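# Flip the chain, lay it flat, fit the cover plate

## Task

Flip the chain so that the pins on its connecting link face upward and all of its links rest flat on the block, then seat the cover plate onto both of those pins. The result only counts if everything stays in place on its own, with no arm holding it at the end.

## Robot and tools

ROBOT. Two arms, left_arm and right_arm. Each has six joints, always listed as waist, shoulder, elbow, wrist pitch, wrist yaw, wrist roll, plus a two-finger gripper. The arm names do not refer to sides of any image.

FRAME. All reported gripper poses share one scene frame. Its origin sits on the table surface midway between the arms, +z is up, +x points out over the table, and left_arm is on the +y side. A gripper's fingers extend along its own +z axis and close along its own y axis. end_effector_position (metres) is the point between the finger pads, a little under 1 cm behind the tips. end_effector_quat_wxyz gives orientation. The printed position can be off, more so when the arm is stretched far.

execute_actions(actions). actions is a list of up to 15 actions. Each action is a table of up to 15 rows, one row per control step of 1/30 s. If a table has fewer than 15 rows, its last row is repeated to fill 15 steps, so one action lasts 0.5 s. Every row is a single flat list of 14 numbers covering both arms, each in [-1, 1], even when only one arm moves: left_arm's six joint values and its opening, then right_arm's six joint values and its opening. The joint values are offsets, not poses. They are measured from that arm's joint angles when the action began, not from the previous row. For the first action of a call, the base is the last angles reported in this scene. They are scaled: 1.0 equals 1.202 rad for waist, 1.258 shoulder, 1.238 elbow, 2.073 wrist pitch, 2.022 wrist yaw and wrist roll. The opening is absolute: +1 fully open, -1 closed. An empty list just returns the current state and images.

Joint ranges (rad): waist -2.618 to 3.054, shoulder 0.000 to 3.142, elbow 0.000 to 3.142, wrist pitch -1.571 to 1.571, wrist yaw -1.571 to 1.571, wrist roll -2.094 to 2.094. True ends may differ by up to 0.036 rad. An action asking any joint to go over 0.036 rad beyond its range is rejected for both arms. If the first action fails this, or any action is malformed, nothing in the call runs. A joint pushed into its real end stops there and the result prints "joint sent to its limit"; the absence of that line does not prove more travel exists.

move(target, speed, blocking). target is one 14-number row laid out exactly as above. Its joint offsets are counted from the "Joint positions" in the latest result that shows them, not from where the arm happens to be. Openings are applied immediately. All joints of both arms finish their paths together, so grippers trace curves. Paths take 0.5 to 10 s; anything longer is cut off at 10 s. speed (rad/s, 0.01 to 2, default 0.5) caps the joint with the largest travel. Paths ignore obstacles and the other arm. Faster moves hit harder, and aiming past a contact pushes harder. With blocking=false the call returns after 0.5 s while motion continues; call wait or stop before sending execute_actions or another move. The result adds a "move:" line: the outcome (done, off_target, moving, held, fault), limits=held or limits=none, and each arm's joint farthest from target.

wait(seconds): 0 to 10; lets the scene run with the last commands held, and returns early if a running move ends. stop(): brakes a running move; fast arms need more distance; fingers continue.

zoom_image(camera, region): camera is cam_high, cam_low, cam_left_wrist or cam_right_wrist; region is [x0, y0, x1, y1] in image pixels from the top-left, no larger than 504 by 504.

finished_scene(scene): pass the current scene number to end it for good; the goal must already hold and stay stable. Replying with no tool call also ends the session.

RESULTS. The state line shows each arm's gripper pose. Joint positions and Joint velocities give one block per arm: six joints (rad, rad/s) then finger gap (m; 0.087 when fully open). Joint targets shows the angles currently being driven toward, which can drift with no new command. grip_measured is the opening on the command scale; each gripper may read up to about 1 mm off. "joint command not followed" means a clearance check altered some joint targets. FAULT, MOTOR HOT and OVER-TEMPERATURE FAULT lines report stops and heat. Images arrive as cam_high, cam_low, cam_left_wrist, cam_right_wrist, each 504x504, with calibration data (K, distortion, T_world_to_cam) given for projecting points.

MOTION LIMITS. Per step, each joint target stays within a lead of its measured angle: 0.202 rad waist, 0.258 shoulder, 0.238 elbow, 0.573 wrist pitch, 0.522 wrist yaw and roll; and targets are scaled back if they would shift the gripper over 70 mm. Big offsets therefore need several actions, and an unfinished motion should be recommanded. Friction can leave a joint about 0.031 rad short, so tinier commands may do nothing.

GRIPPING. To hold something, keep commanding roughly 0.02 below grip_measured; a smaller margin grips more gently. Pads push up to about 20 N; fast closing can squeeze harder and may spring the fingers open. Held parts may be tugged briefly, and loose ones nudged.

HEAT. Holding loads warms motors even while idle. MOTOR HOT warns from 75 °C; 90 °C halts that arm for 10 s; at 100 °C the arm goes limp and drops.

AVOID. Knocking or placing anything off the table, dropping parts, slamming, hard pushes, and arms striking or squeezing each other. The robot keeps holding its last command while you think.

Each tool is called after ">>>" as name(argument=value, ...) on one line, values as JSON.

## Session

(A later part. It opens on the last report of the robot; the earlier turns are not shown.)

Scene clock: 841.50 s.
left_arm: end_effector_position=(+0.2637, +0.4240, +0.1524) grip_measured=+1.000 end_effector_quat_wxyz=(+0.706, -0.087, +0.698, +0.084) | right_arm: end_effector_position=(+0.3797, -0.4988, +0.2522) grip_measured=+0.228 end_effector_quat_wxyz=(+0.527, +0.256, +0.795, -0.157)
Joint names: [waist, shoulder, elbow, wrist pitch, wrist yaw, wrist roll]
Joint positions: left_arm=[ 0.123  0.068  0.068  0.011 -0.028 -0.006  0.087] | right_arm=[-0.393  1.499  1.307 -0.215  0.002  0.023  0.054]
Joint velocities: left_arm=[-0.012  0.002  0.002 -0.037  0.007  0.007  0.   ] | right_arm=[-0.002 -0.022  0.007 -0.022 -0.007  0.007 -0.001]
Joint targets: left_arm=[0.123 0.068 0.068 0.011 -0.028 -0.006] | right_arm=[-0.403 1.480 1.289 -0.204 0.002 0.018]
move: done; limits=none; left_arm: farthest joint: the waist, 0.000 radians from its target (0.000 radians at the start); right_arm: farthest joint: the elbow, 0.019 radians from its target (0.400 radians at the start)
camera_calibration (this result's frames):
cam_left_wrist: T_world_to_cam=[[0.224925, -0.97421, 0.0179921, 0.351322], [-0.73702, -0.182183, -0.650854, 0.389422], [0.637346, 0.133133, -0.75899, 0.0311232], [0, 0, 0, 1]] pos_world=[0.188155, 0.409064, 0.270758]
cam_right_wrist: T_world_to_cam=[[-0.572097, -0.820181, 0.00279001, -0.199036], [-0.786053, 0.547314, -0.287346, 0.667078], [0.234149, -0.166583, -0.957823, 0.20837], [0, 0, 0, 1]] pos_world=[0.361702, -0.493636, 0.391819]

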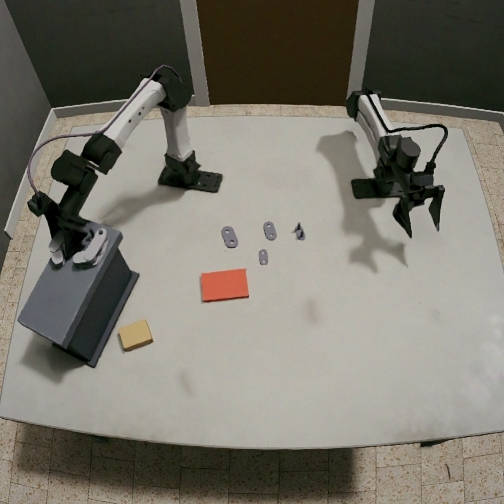

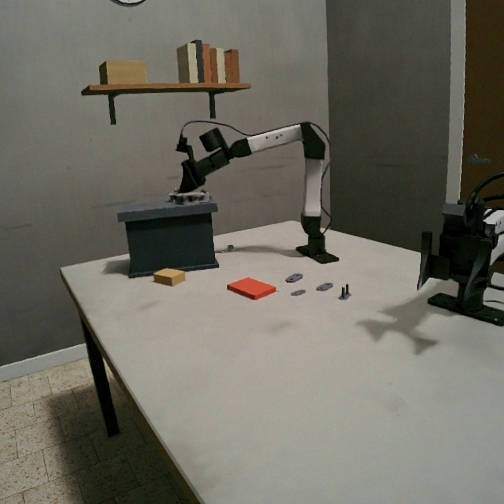

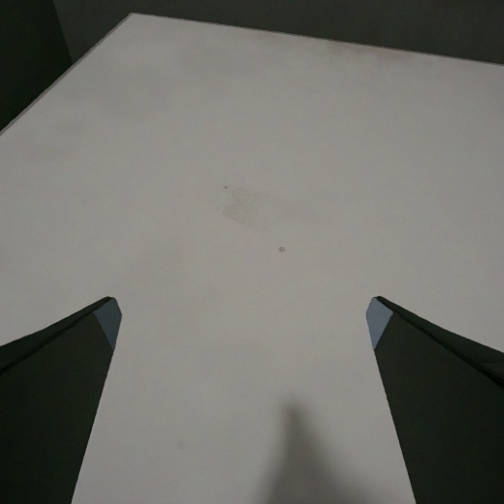

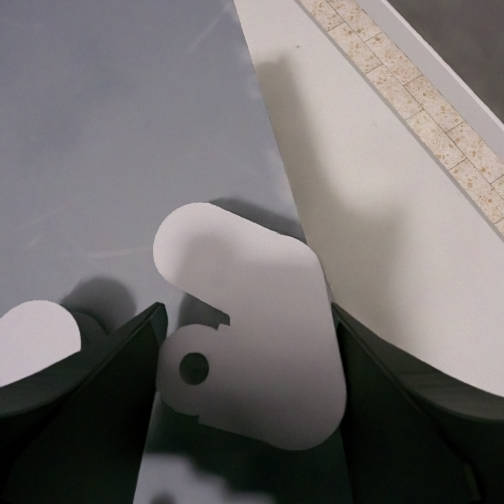

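>>> move(target=[0,0,0,0,0,0,1,-0.04,-0.265,-0.208,-0.036,0,0,0.15], speed=0.15)

Scene clock: 849.57 s.
left_arm: end_effector_position=(+0.2637, +0.4240, +0.1524) grip_measured=+1.000 end_effector_quat_wxyz=(+0.706, -0.087, +0.698, +0.084) | right_arm: end_effector_position=(+0.3042, -0.4652, +0.2544) grip_measured=+0.207 end_effector_quat_wxyz=(+0.528, +0.272, +0.787, -0.167)
Joint names: [waist, shoulder, elbow, wrist pitch, wrist yaw, wrist roll]
Joint positions: left_arm=[ 0.123  0.068  0.068  0.011 -0.028 -0.006  0.087] | right_arm=[-0.432  1.184  1.068 -0.282  0.002  0.028  0.053]
Joint velocities: left_arm=[-0.007 -0.027 -0.002  0.022  0.037 -0.037  0.   ] | right_arm=[-0.017 -0.007  0.007  0.095 -0.007  0.037 -0.001]
Joint targets: left_arm=[0.123 0.068 0.068 0.011 -0.028 -0.006] | right_arm=[-0.441 1.166 1.050 -0.290 0.002 0.023]
move: done; limits=none; left_arm: farthest joint: the waist, 0.000 radians from its target (0.000 radians at the start); right_arm: farthest joint: the elbow, 0.019 radians from its target (0.258 radians at the start)
camera_calibration (this result's frames):
cam_left_wrist: T_world_to_cam=[[0.224925, -0.97421, 0.0179921, 0.351322], [-0.73702, -0.182183, -0.650854, 0.389422], [0.637346, 0.133133, -0.75899, 0.0311232], [0, 0, 0, 1]] pos_world=[0.188155, 0.409064, 0.270758]
cam_right_wrist: T_world_to_cam=[[-0.60512, -0.796132, -0.00188719, -0.19226], [-0.760014, 0.578369, -0.296425, 0.598849], [0.237085, -0.177938, -0.955054, 0.226918], [0, 0, 0, 1]] pos_world=[0.284995, -0.459043, 0.39387]

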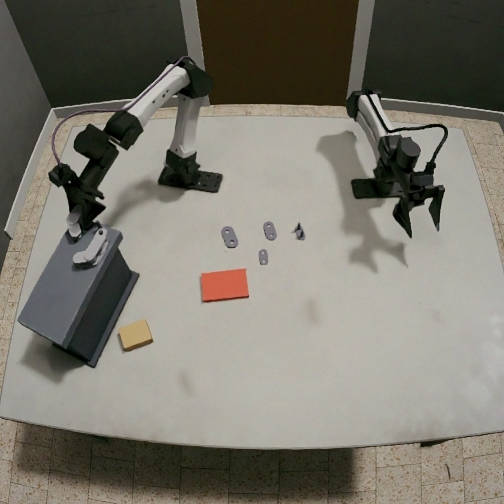

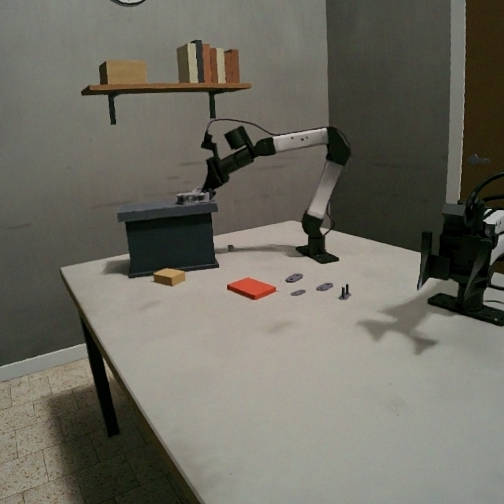

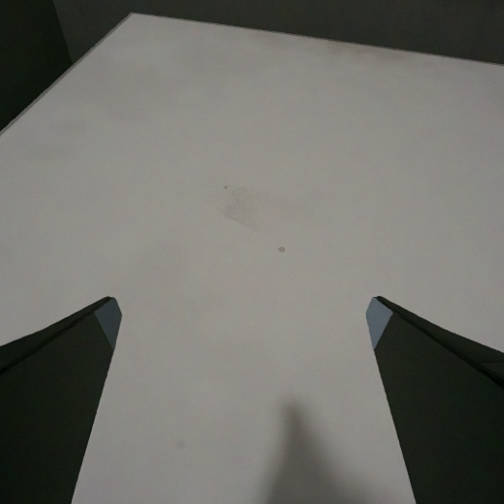

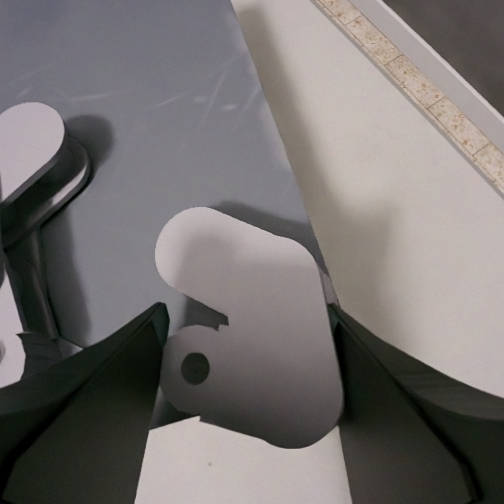

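>>> move(target=[0,0,0,0,0,0,1,0,0,0,0,0,0,0.36])

>>> move(target=[0,0,0,0,0,0,1,0,0,0.4,-0.3,0,-0.014,0.36], speed=0.4)

>>> move(target=[0,0,0,0,0,0,1,0.05,0,0.1,-0.12,0,0,1], speed=0.5)

Scene clock: 853.07 s.
left_arm: end_effector_position=(+0.2637, +0.4240, +0.1524) grip_measured=+1.000 end_effector_quat_wxyz=(+0.706, -0.087, +0.698, +0.084) | right_arm: end_effector_position=(+0.3041, -0.4652, +0.2543) grip_measured=+0.360 end_effector_quat_wxyz=(+0.528, +0.272, +0.787, -0.167)
Joint names: [waist, shoulder, elbow, wrist pitch, wrist yaw, wrist roll]
Joint positions: left_arm=[ 0.123  0.068  0.068  0.011 -0.028 -0.006  0.087] | right_arm=[-0.432  1.184  1.068 -0.282  0.002  0.028  0.059]
Joint velocities: left_arm=[-0.012  0.002 -0.022 -0.095 -0.022  0.022  0.   ] | right_arm=[-0.002 -0.007 -0.017 -0.037 -0.007  0.066  0.   ]
Joint targets: left_arm=[0.123 0.068 0.068 0.011 -0.028 -0.006] | right_arm=[-0.432 1.184 1.068 -0.282 0.002 0.027]
move: done; limits=none; left_arm: farthest joint: the waist, 0.000 radians from its target (0.000 radians at the start); right_arm: farthest joint: the waist, 0.000 radians from its target (0.000 radians at the start)
camera_calibration (this result's frames):
cam_left_wrist: T_world_to_cam=[[0.224925, -0.97421, 0.0179921, 0.351322], [-0.73702, -0.182183, -0.650854, 0.389422], [0.637346, 0.133133, -0.75899, 0.0311232], [0, 0, 0, 1]] pos_world=[0.188155, 0.409064, 0.270758]
cam_right_wrist: T_world_to_cam=[[-0.6054, -0.795919, -0.00173462, -0.192182], [-0.759927, 0.578669, -0.296063, 0.598798], [0.236646, -0.177918, -0.955167, 0.227027], [0, 0, 0, 1]] pos_world=[0.284971, -0.459075, 0.393797]

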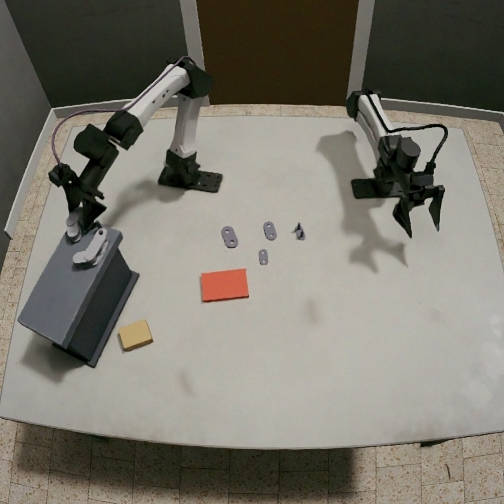

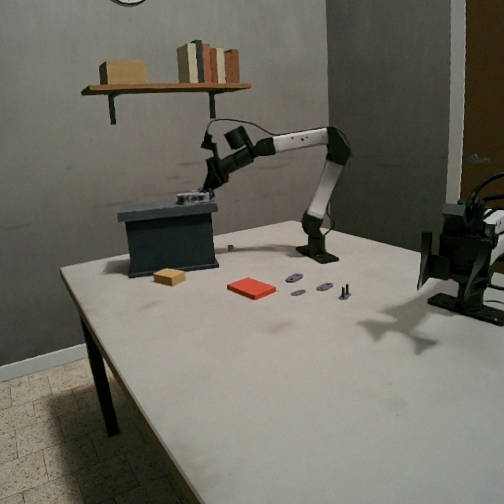

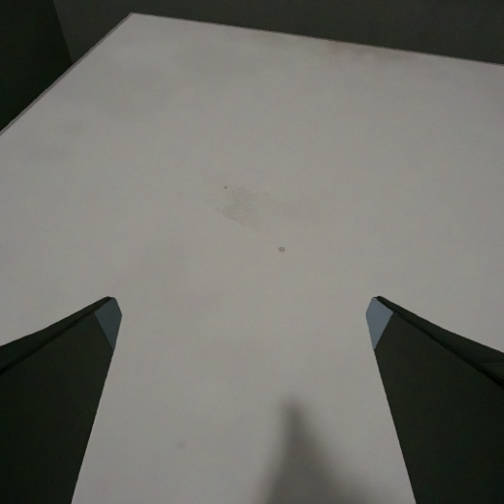

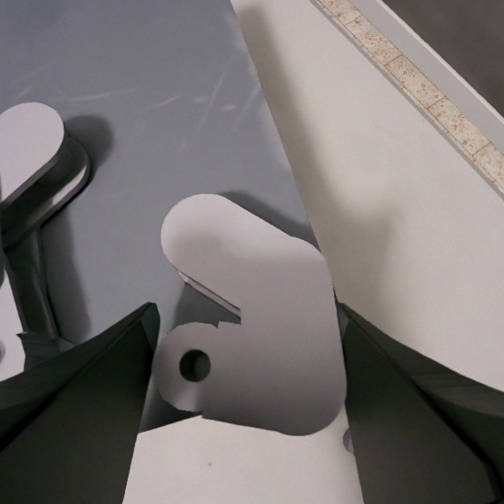

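Scene clock: 855.37 s.
left_arm: end_effector_position=(+0.2637, +0.4240, +0.1524) grip_measured=+1.000 end_effector_quat_wxyz=(+0.706, -0.087, +0.698, +0.084) | right_arm: end_effector_position=(+0.2539, -0.4293, +0.3396) grip_measured=+0.360 end_effector_quat_wxyz=(+0.474, +0.274, +0.823, -0.156)
Joint names: [waist, shoulder, elbow, wrist pitch, wrist yaw, wrist roll]
Joint positions: left_arm=[ 0.123  0.068  0.068  0.011 -0.028 -0.006  0.087] | right_arm=[-0.432  1.184  1.547 -0.89   0.002  0.004  0.059]
Joint velocities: left_arm=[ 0.002 -0.002 -0.027 -0.007  0.007 -0.037  0.   ] | right_arm=[-0.017 -0.002  0.002 -0.051  0.007  0.022 -0.   ]
Joint targets: left_arm=[0.123 0.068 0.068 0.011 -0.028 -0.006] | right_arm=[-0.432 1.184 1.563 -0.904 0.002 -0.001]
move: done; limits=none; left_arm: farthest joint: the waist, 0.000 radians from its target (0.000 radians at the start); right_arm: farthest joint: the elbow, 0.016 radians from its target (0.495 radians at the start)
camera_calibration (this result's frames):
cam_left_wrist: T_world_to_cam=[[0.224925, -0.97421, 0.0179921, 0.351322], [-0.73702, -0.182183, -0.650854, 0.389422], [0.637346, 0.133133, -0.75899, 0.0311232], [0, 0, 0, 1]] pos_world=[0.188155, 0.409064, 0.270758]
cam_right_wrist: T_world_to_cam=[[-0.595861, -0.802828, 0.0204261, -0.206749], [-0.793311, 0.58446, -0.170482, 0.533352], [0.124929, -0.117788, -0.985149, 0.391146], [0, 0, 0, 1]] pos_world=[0.251055, -0.431635, 0.480487]

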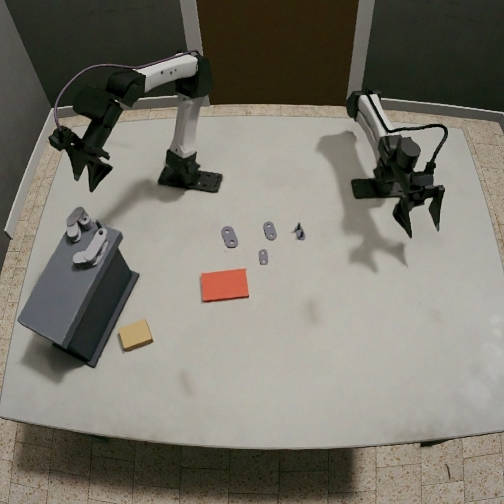

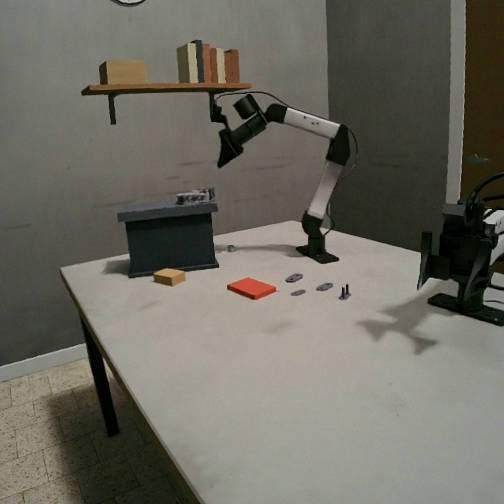

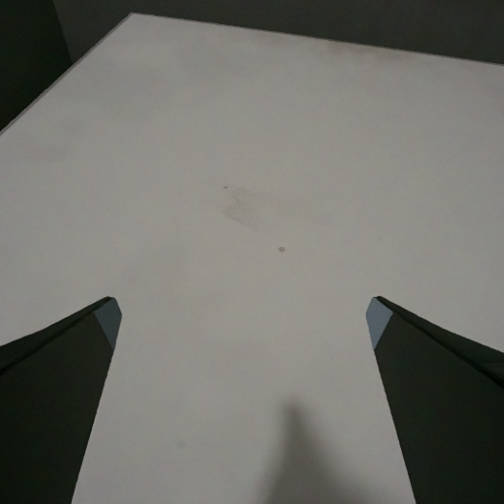

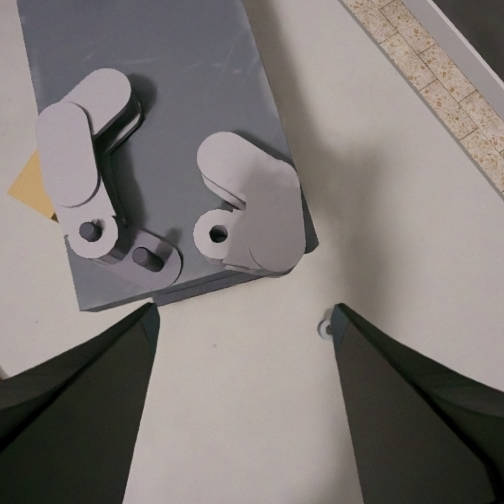

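Scene clock: 856.60 s.
left_arm: end_effector_position=(+0.2637, +0.4240, +0.1524) grip_measured=+1.000 end_effector_quat_wxyz=(+0.706, -0.087, +0.698, +0.084) | right_arm: end_effector_position=(+0.2310, -0.3943, +0.3371) grip_measured=+0.983 end_effector_quat_wxyz=(+0.423, +0.261, +0.858, -0.128)
Joint names: [waist, shoulder, elbow, wrist pitch, wrist yaw, wrist roll]
Joint positions: left_arm=[ 0.123  0.068  0.068  0.011 -0.028 -0.006  0.087] | right_arm=[-0.381  1.184  1.653 -1.125  0.002  0.004  0.087]
Joint velocities: left_arm=[ 0.007 -0.002  0.002 -0.007 -0.022 -0.066  0.   ] | right_arm=[-0.007  0.002 -0.012 -0.022  0.022 -0.066 -0.   ]
Joint targets: left_arm=[0.123 0.068 0.068 0.011 -0.028 -0.006] | right_arm=[-0.372 1.184 1.671 -1.139 0.002 0.004]
move: done; limits=none; left_arm: farthest joint: the waist, 0.000 radians from its target (0.000 radians at the start); right_arm: farthest joint: the elbow, 0.018 radians from its target (0.124 radians at the start)
camera_calibration (this result's frames):
cam_left_wrist: T_world_to_cam=[[0.224925, -0.97421, 0.0179921, 0.351322], [-0.73702, -0.182183, -0.650854, 0.389422], [0.637346, 0.133133, -0.75899, 0.0311232], [0, 0, 0, 1]] pos_world=[0.188155, 0.409064, 0.270758]
cam_right_wrist: T_world_to_cam=[[-0.551857, -0.833688, 0.0204404, -0.214586], [-0.833601, 0.550769, -0.0419864, 0.447102], [0.0237456, -0.0402096, -0.998909, 0.454172], [0, 0, 0, 1]] pos_world=[0.2435, -0.406886, 0.476835]

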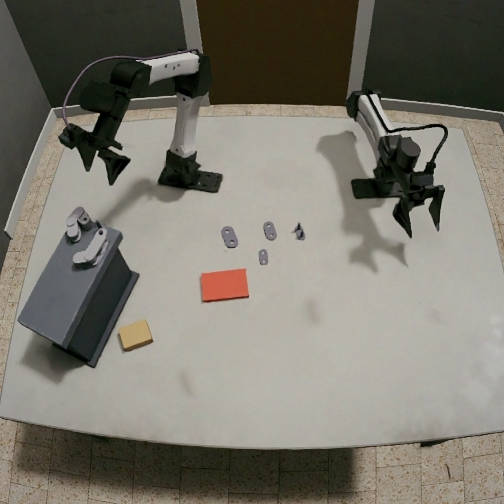

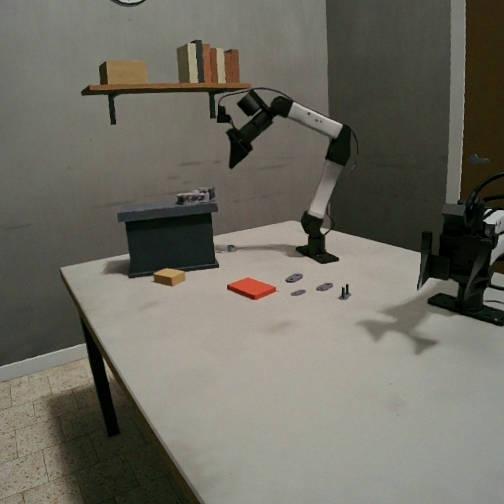

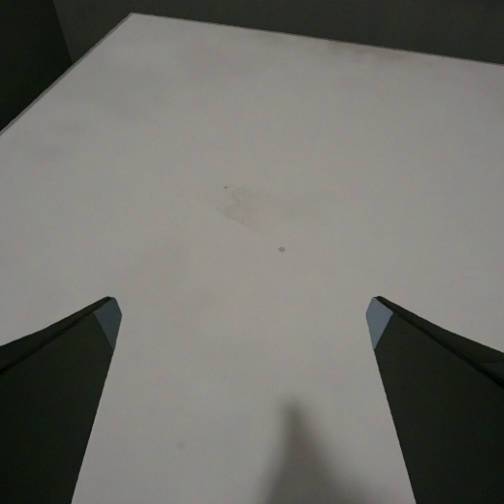

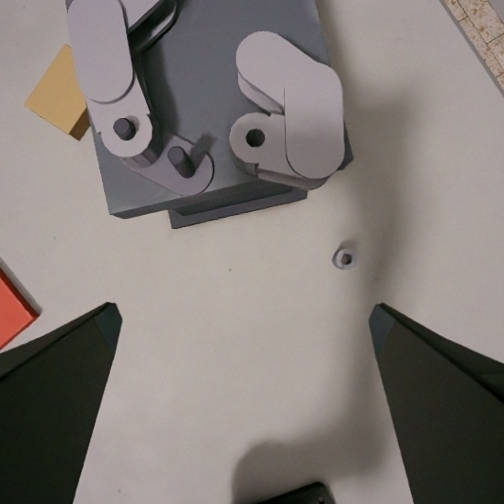

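>>> move(target=[0,0,0,0,0,0,1,0.025,-0.405,-0.5,0.3,0,-0.783,0.1], speed=1.0)

Scene clock: 866.97 s.
left_arm: end_effector_position=(+0.2637, +0.4240, +0.1524) grip_measured=+1.000 end_effector_quat_wxyz=(+0.706, -0.087, +0.698, +0.084) | right_arm: end_effector_position=(+0.2006, -0.4175, +0.3885) grip_measured=+0.100 end_effector_quat_wxyz=(+0.314, -0.364, +0.664, -0.573)
Joint names: [waist, shoulder, elbow, wrist pitch, wrist yaw, wrist roll]
Joint positions: left_arm=[ 0.123  0.068  0.068  0.011 -0.028 -0.006  0.087] | right_arm=[-0.36   0.69   1.054 -0.511  0.002 -1.572  0.048]
Joint velocities: left_arm=[ 0.002 -0.002  0.002  0.007  0.037  0.051  0.   ] | right_arm=[-0.017 -0.012  0.002 -0.037  0.007 -0.022 -0.002]
Joint targets: left_arm=[0.123 0.068 0.068 0.011 -0.028 -0.006] | right_arm=[-0.351 0.674 1.034 -0.503 0.002 -1.579]
move: done; limits=none; left_arm: farthest joint: the waist, 0.000 radians from its target (0.000 radians at the start); right_arm: farthest joint: the elbow, 0.020 radians from its target (0.619 radians at the start)
camera_calibration (this result's frames):
cam_left_wrist: T_world_to_cam=[[0.224925, -0.97421, 0.0179921, 0.351322], [-0.73702, -0.182183, -0.650854, 0.389422], [0.637346, 0.133133, -0.75899, 0.0311232], [0, 0, 0, 1]] pos_world=[0.188155, 0.409064, 0.270758]
cam_right_wrist: T_world_to_cam=[[0.127573, -0.0552282, 0.99029, -0.439786], [-0.983596, -0.135429, 0.119158, 0.117691], [0.127533, -0.989247, -0.0715993, -0.271973], [0, 0, 0, 1]] pos_world=[0.206551, -0.277398, 0.402019]

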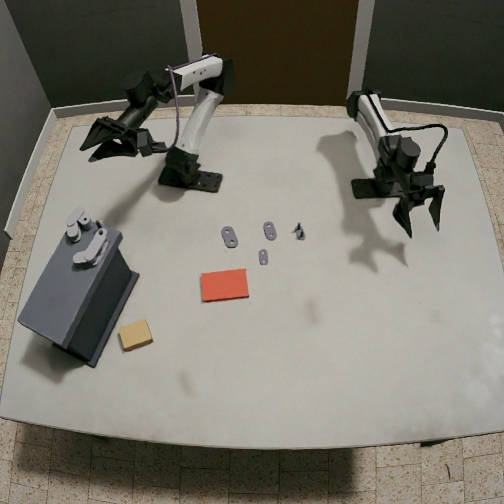

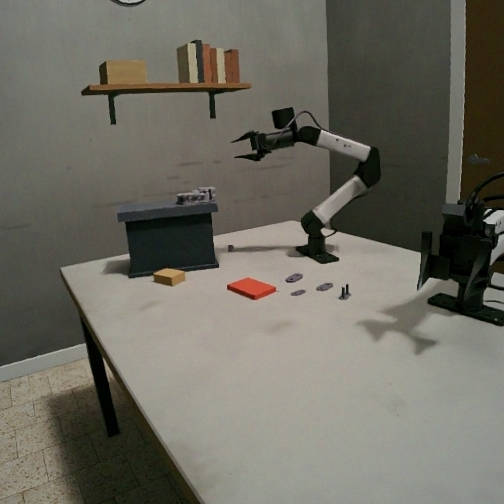

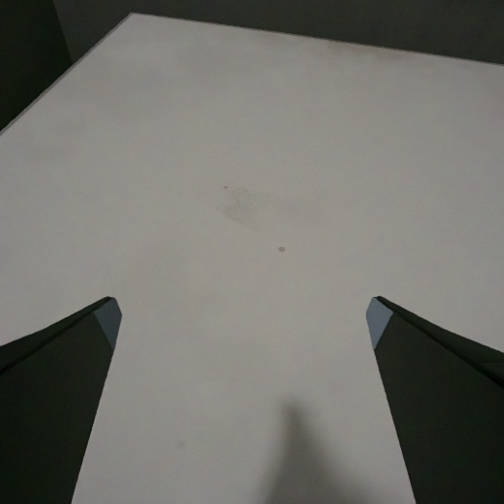

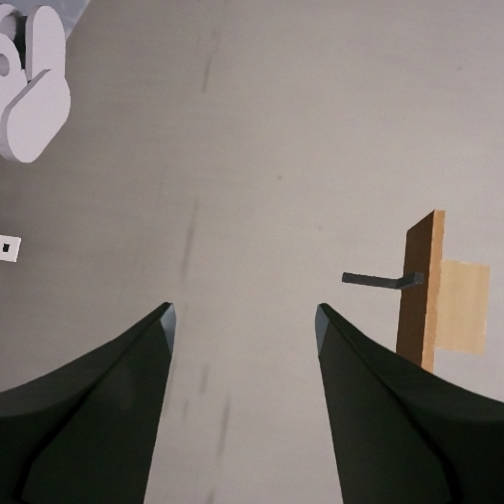

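>>> move(target=[0,0,0,0,0,0,1,0,0,-0.622,0.439,0,0,0.1], speed=0.7)

Scene clock: 870.73 s.
left_arm: end_effector_position=(+0.2637, +0.4240, +0.1524) grip_measured=+1.000 end_effector_quat_wxyz=(+0.706, -0.087, +0.698, +0.084) | right_arm: end_effector_position=(+0.2383, -0.4414, +0.2436) grip_measured=+0.100 end_effector_quat_wxyz=(+0.340, -0.341, +0.620, -0.620)
Joint names: [waist, shoulder, elbow, wrist pitch, wrist yaw, wrist roll]
Joint positions: left_arm=[ 0.123  0.068  0.068  0.011 -0.028 -0.006  0.087] | right_arm=[-0.36   0.69   0.299  0.39   0.002 -1.572  0.048]
Joint velocities: left_arm=[-0.022 -0.002 -0.007  0.022 -0.022  0.022  0.   ] | right_arm=[ 0.002 -0.007  0.002 -0.007 -0.037 -0.007 -0.001]
Joint targets: left_arm=[0.123 0.068 0.068 0.011 -0.028 -0.006] | right_arm=[-0.360 0.690 0.284 0.399 0.002 -1.572]
move: done; limits=none; left_arm: farthest joint: the waist, 0.000 radians from its target (0.000 radians at the start); right_arm: farthest joint: the elbow, 0.015 radians from its target (0.770 radians at the start)
camera_calibration (this result's frames):
cam_left_wrist: T_world_to_cam=[[0.224925, -0.97421, 0.0179921, 0.351322], [-0.73702, -0.182183, -0.650854, 0.389422], [0.637346, 0.133133, -0.75899, 0.0311232], [0, 0, 0, 1]] pos_world=[0.188155, 0.409064, 0.270758]
cam_right_wrist: T_world_to_cam=[[0.00465543, 0.0235897, 0.999711, -0.240712], [-0.991424, -0.13046, 0.00769525, 0.199931], [0.130604, -0.991173, 0.02278, -0.335302], [0, 0, 0, 1]] pos_world=[0.243128, -0.300581, 0.246742]

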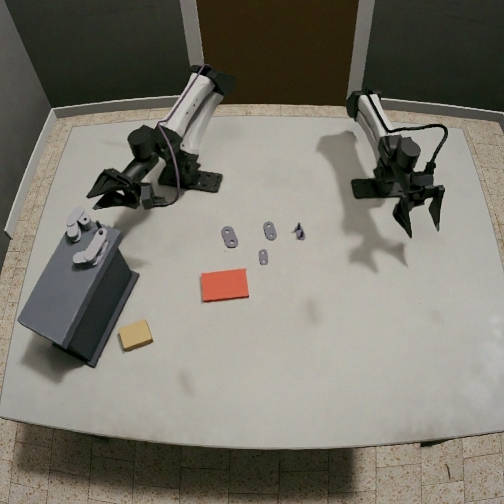

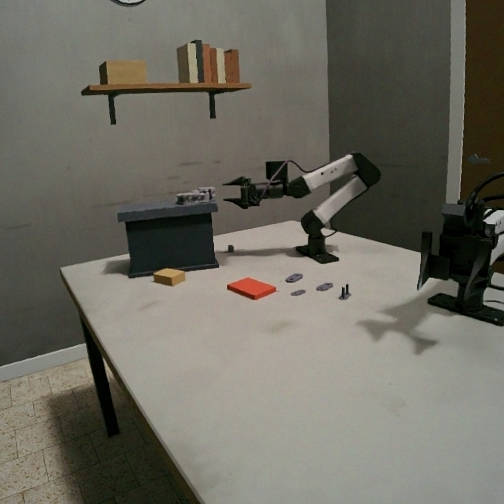

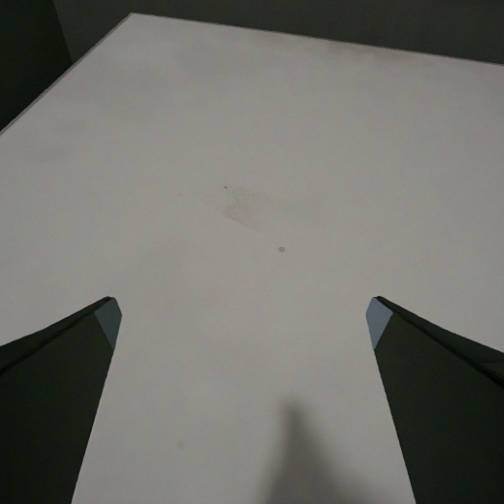

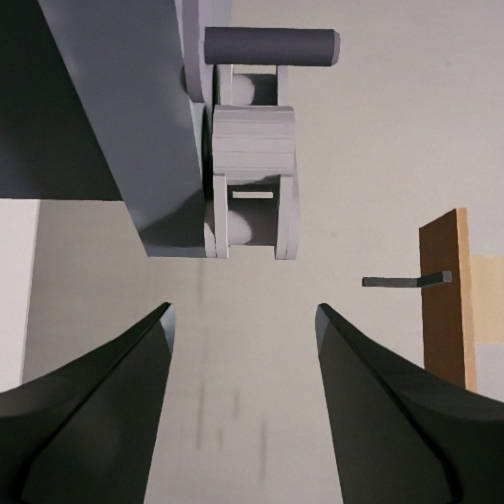

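>>> move(target=[0,0,0,0,0,0,1,0,0.239,0.087,0.098,0,0,0.0], speed=0.2)

>>> zoom_image(camera="cam_high", region=[50,170,150,270])

Scene clock: 875.10 s.
left_arm: end_effector_position=(+0.2637, +0.4240, +0.1524) grip_measured=+1.000 end_effector_quat_wxyz=(+0.706, -0.087, +0.698, +0.084) | right_arm: end_effector_position=(+0.2723, -0.4630, +0.2435) grip_measured=+0.000 end_effector_quat_wxyz=(+0.338, -0.342, +0.623, -0.617)
Joint names: [waist, shoulder, elbow, wrist pitch, wrist yaw, wrist roll]
Joint positions: left_arm=[ 0.123  0.068  0.068  0.011 -0.028 -0.006  0.087] | right_arm=[-0.36   0.957  0.381  0.566  0.003 -1.572  0.044]
Joint velocities: left_arm=[ 0.022  0.012  0.022 -0.022  0.051 -0.037  0.   ] | right_arm=[ 0.007  0.007 -0.007  0.007 -0.066 -0.051  0.   ]
Joint targets: left_arm=[0.123 0.068 0.068 0.011 -0.028 -0.006] | right_arm=[-0.360 0.991 0.407 0.594 0.002 -1.572]
move: off_target (right_arm); limits=none; left_arm: farthest joint: the waist, 0.000 radians from its target (0.000 radians at the start); right_arm: farthest joint: the shoulder, 0.033 radians from its target (0.301 radians at the start)
camera_calibration (this result's frames):
cam_left_wrist: T_world_to_cam=[[0.224925, -0.97421, 0.0179921, 0.351322], [-0.73702, -0.182183, -0.650854, 0.389422], [0.637346, 0.133133, -0.75899, 0.0311232], [0, 0, 0, 1]] pos_world=[0.188155, 0.409064, 0.270758]
cam_right_wrist: T_world_to_cam=[[0.0129516, 0.017432, 0.999764, -0.24539], [-0.991379, -0.130148, 0.0151123, 0.229188], [0.130381, -0.991341, 0.015596, -0.359485], [0, 0, 0, 1]] pos_world=[0.277261, -0.322266, 0.247475]

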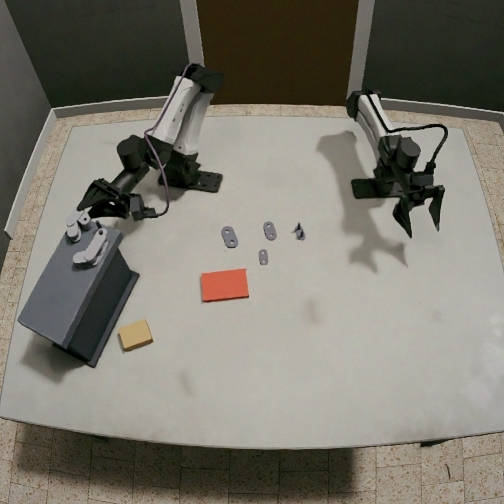

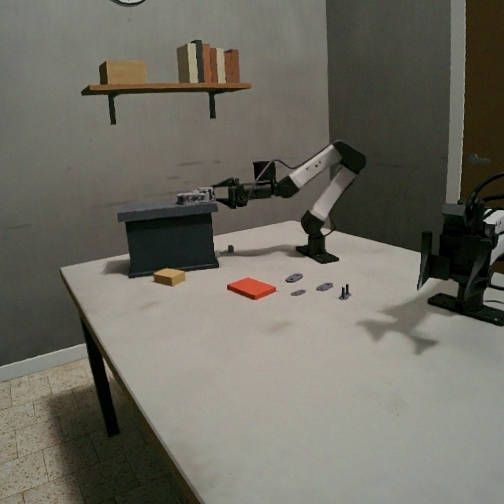

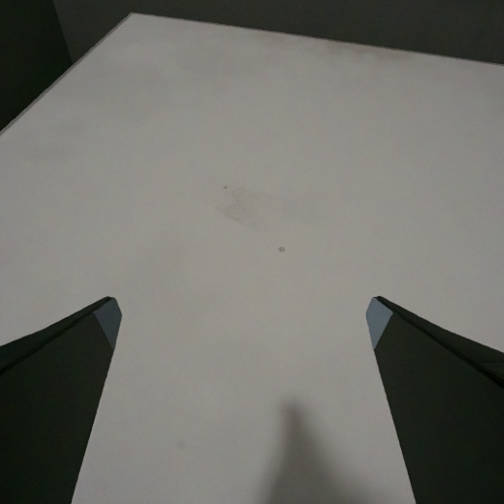

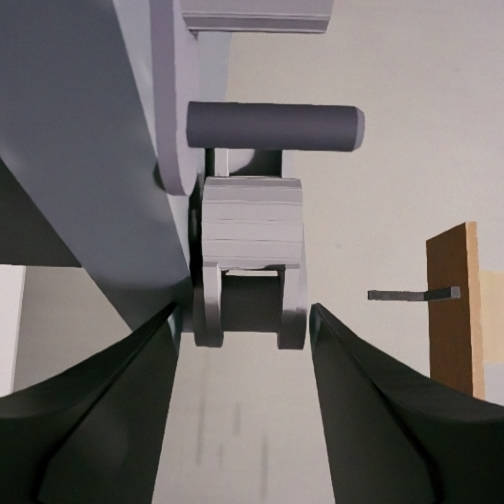

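Region (50, 170, 150, 270) of cam_high's 504x504 image, scaled by 5.040, with more detail than that image has.

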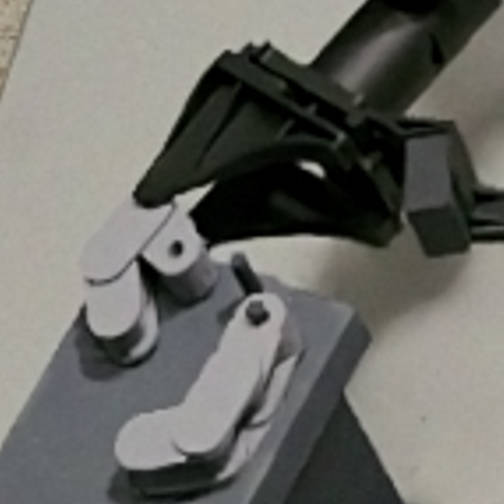

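>>> move(target=[0,0,0,0,0,0,1,0,0,0.02,0.01,0,0,-0.35])

>>> move(target=[0,0,0,0,0,0,1,0,-0.063,-0.02,-0.024,0,0,-0.35], speed=0.08)

>>> move(target=[0,0,0,0,0,0,1,0,0,0,0,0,0,-0.05])

Scene clock: 879.73 s.
left_arm: end_effector_position=(+0.2637, +0.4240, +0.1524) grip_measured=+1.000 end_effector_quat_wxyz=(+0.706, -0.087, +0.698, +0.084) | right_arm: end_effector_position=(+0.2713, -0.4637, +0.2451) grip_measured=-0.232 end_effector_quat_wxyz=(+0.337, -0.339, +0.622, -0.620)
Joint names: [waist, shoulder, elbow, wrist pitch, wrist yaw, wrist roll]
Joint positions: left_arm=[ 0.123  0.068  0.068  0.011 -0.028 -0.006  0.087] | right_arm=[-0.36   0.957  0.38   0.572  0.009 -1.572  0.034]
Joint velocities: left_arm=[ 0.002  0.007 -0.012 -0.037 -0.007 -0.081  0.   ] | right_arm=[-0.002 -0.012 -0.002 -0.051  0.051 -0.022 -0.001]
Joint targets: left_arm=[0.123 0.068 0.068 0.011 -0.028 -0.006] | right_arm=[-0.360 0.957 0.406 0.587 0.003 -1.572]
move: off_target (right_arm); limits=none; left_arm: farthest joint: the waist, 0.000 radians from its target (0.000 radians at the start); right_arm: farthest joint: the elbow, 0.025 radians from its target (0.025 radians at the start)
camera_calibration (this result's frames):
cam_left_wrist: T_world_to_cam=[[0.224925, -0.97421, 0.0179921, 0.351322], [-0.73702, -0.182183, -0.650854, 0.389422], [0.637346, 0.133133, -0.75899, 0.0311232], [0, 0, 0, 1]] pos_world=[0.188155, 0.409064, 0.270758]
cam_right_wrist: T_world_to_cam=[[0.0078328, 0.0211975, 0.999745, -0.243743], [-0.992269, -0.12367, 0.0103964, 0.232508], [0.123859, -0.992097, 0.020065, -0.359782], [0, 0, 0, 1]] pos_world=[0.277182, -0.323017, 0.248482]

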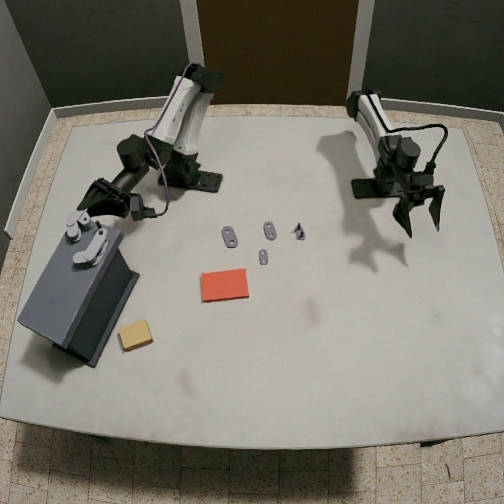

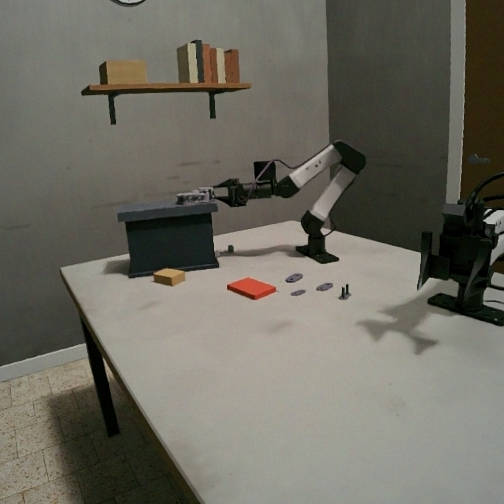

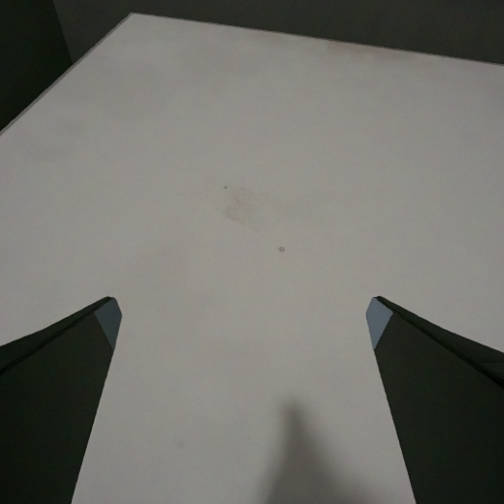

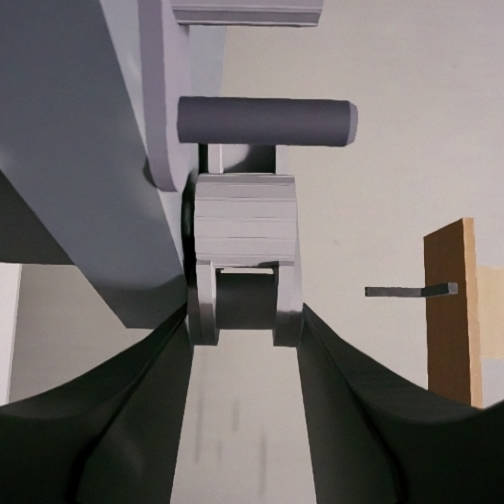

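Scene clock: 881.03 s.
left_arm: end_effector_position=(+0.2637, +0.4240, +0.1524) grip_measured=+1.000 end_effector_quat_wxyz=(+0.706, -0.087, +0.698, +0.084) | right_arm: end_effector_position=(+0.2640, -0.4592, +0.2457) grip_measured=-0.232 end_effector_quat_wxyz=(+0.336, -0.340, +0.625, -0.618)
Joint names: [waist, shoulder, elbow, wrist pitch, wrist yaw, wrist roll]
Joint positions: left_arm=[ 0.123  0.068  0.068  0.011 -0.028 -0.006  0.087] | right_arm=[-0.36   0.898  0.37   0.516  0.01  -1.571  0.034]
Joint velocities: left_arm=[-0.002  0.002 -0.007  0.022 -0.007  0.037  0.   ] | right_arm=[-0.022 -0.002 -0.007 -0.007  0.007  0.007 -0.001]
Joint targets: left_arm=[0.123 0.068 0.068 0.011 -0.028 -0.006] | right_arm=[-0.360 0.877 0.356 0.522 0.009 -1.572]
move: done; limits=none; left_arm: farthest joint: the waist, 0.000 radians from its target (0.000 radians at the start); right_arm: farthest joint: the shoulder, 0.020 radians from its target (0.079 radians at the start)
camera_calibration (this result's frames):
cam_left_wrist: T_world_to_cam=[[0.224925, -0.97421, 0.0179921, 0.351322], [-0.73702, -0.182183, -0.650854, 0.389422], [0.637346, 0.133133, -0.75899, 0.0311232], [0, 0, 0, 1]] pos_world=[0.188155, 0.409064, 0.270758]
cam_right_wrist: T_world_to_cam=[[0.0132255, 0.0168802, 0.99977, -0.247869], [-0.992248, -0.123341, 0.0152085, 0.224739], [0.12357, -0.992221, 0.0151181, -0.353107], [0, 0, 0, 1]] pos_world=[0.269908, -0.318456, 0.249733]

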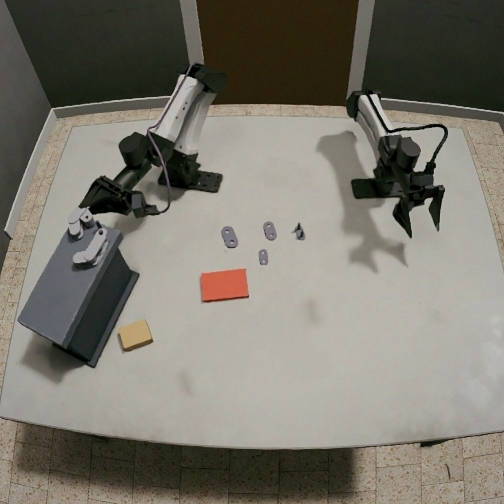

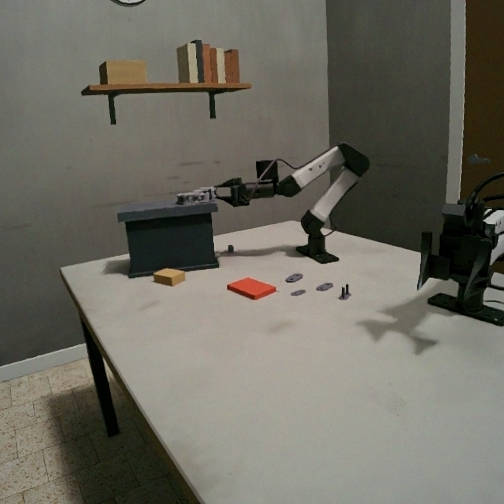

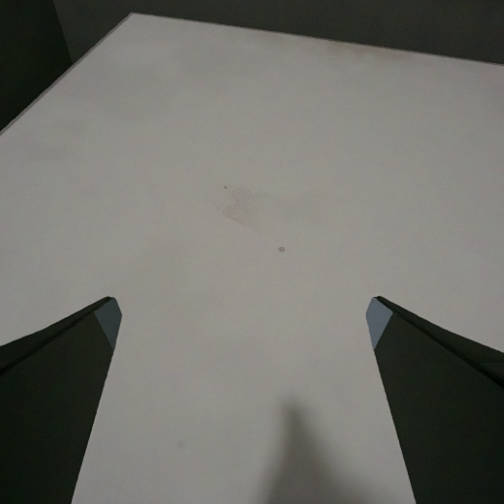

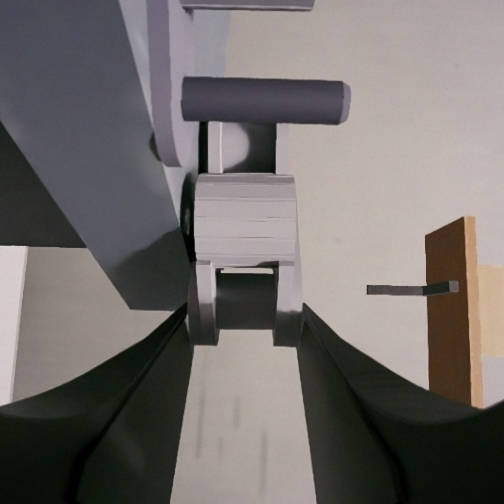

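Scene clock: 881.53 s.
left_arm: end_effector_position=(+0.2637, +0.4240, +0.1524) grip_measured=+1.000 end_effector_quat_wxyz=(+0.706, -0.087, +0.698, +0.084) | right_arm: end_effector_position=(+0.2640, -0.4592, +0.2457) grip_measured=-0.050 end_effector_quat_wxyz=(+0.336, -0.340, +0.625, -0.618)
Joint names: [waist, shoulder, elbow, wrist pitch, wrist yaw, wrist roll]
Joint positions: left_arm=[ 0.123  0.068  0.068  0.011 -0.028 -0.006  0.087] | right_arm=[-0.36   0.898  0.37   0.516  0.01  -1.571  0.042]
Joint velocities: left_arm=[ 0.002 -0.012  0.017 -0.051 -0.037 -0.037  0.   ] | right_arm=[-0.012 -0.027  0.007 -0.007 -0.022  0.007  0.001]
Joint targets: left_arm=[0.123 0.068 0.068 0.011 -0.028 -0.006] | right_arm=[-0.360 0.898 0.370 0.516 0.010 -1.571]
move: done; limits=none; left_arm: farthest joint: the waist, 0.000 radians from its target (0.000 radians at the start); right_arm: farthest joint: the waist, 0.000 radians from its target (0.000 radians at the start)
camera_calibration (this result's frames):
cam_left_wrist: T_world_to_cam=[[0.224925, -0.97421, 0.0179921, 0.351322], [-0.73702, -0.182183, -0.650854, 0.389422], [0.637346, 0.133133, -0.75899, 0.0311232], [0, 0, 0, 1]] pos_world=[0.188155, 0.409064, 0.270758]
cam_right_wrist: T_world_to_cam=[[0.0132255, 0.0168802, 0.99977, -0.247869], [-0.992248, -0.123341, 0.0152085, 0.224739], [0.12357, -0.992221, 0.0151181, -0.353107], [0, 0, 0, 1]] pos_world=[0.269908, -0.318456, 0.249733]

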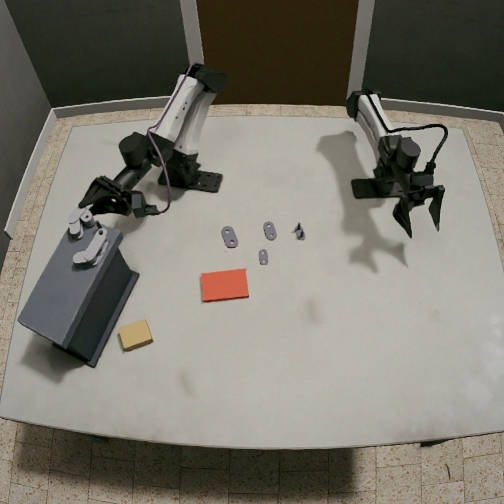

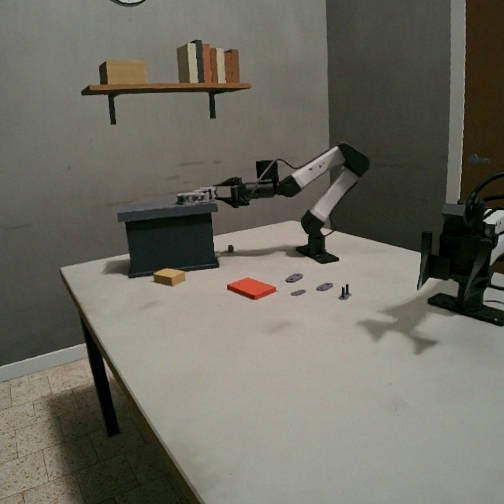

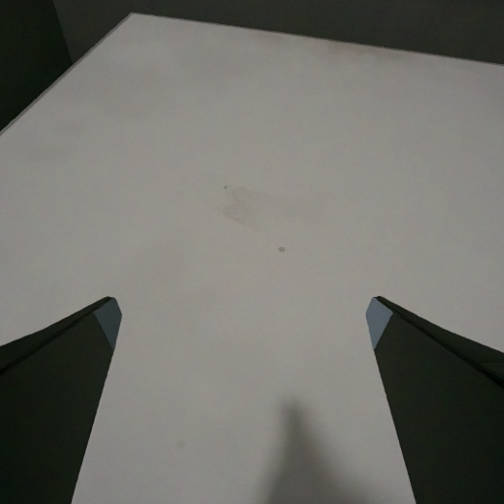

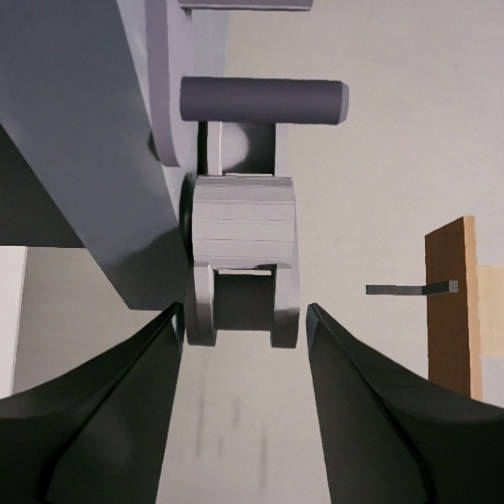

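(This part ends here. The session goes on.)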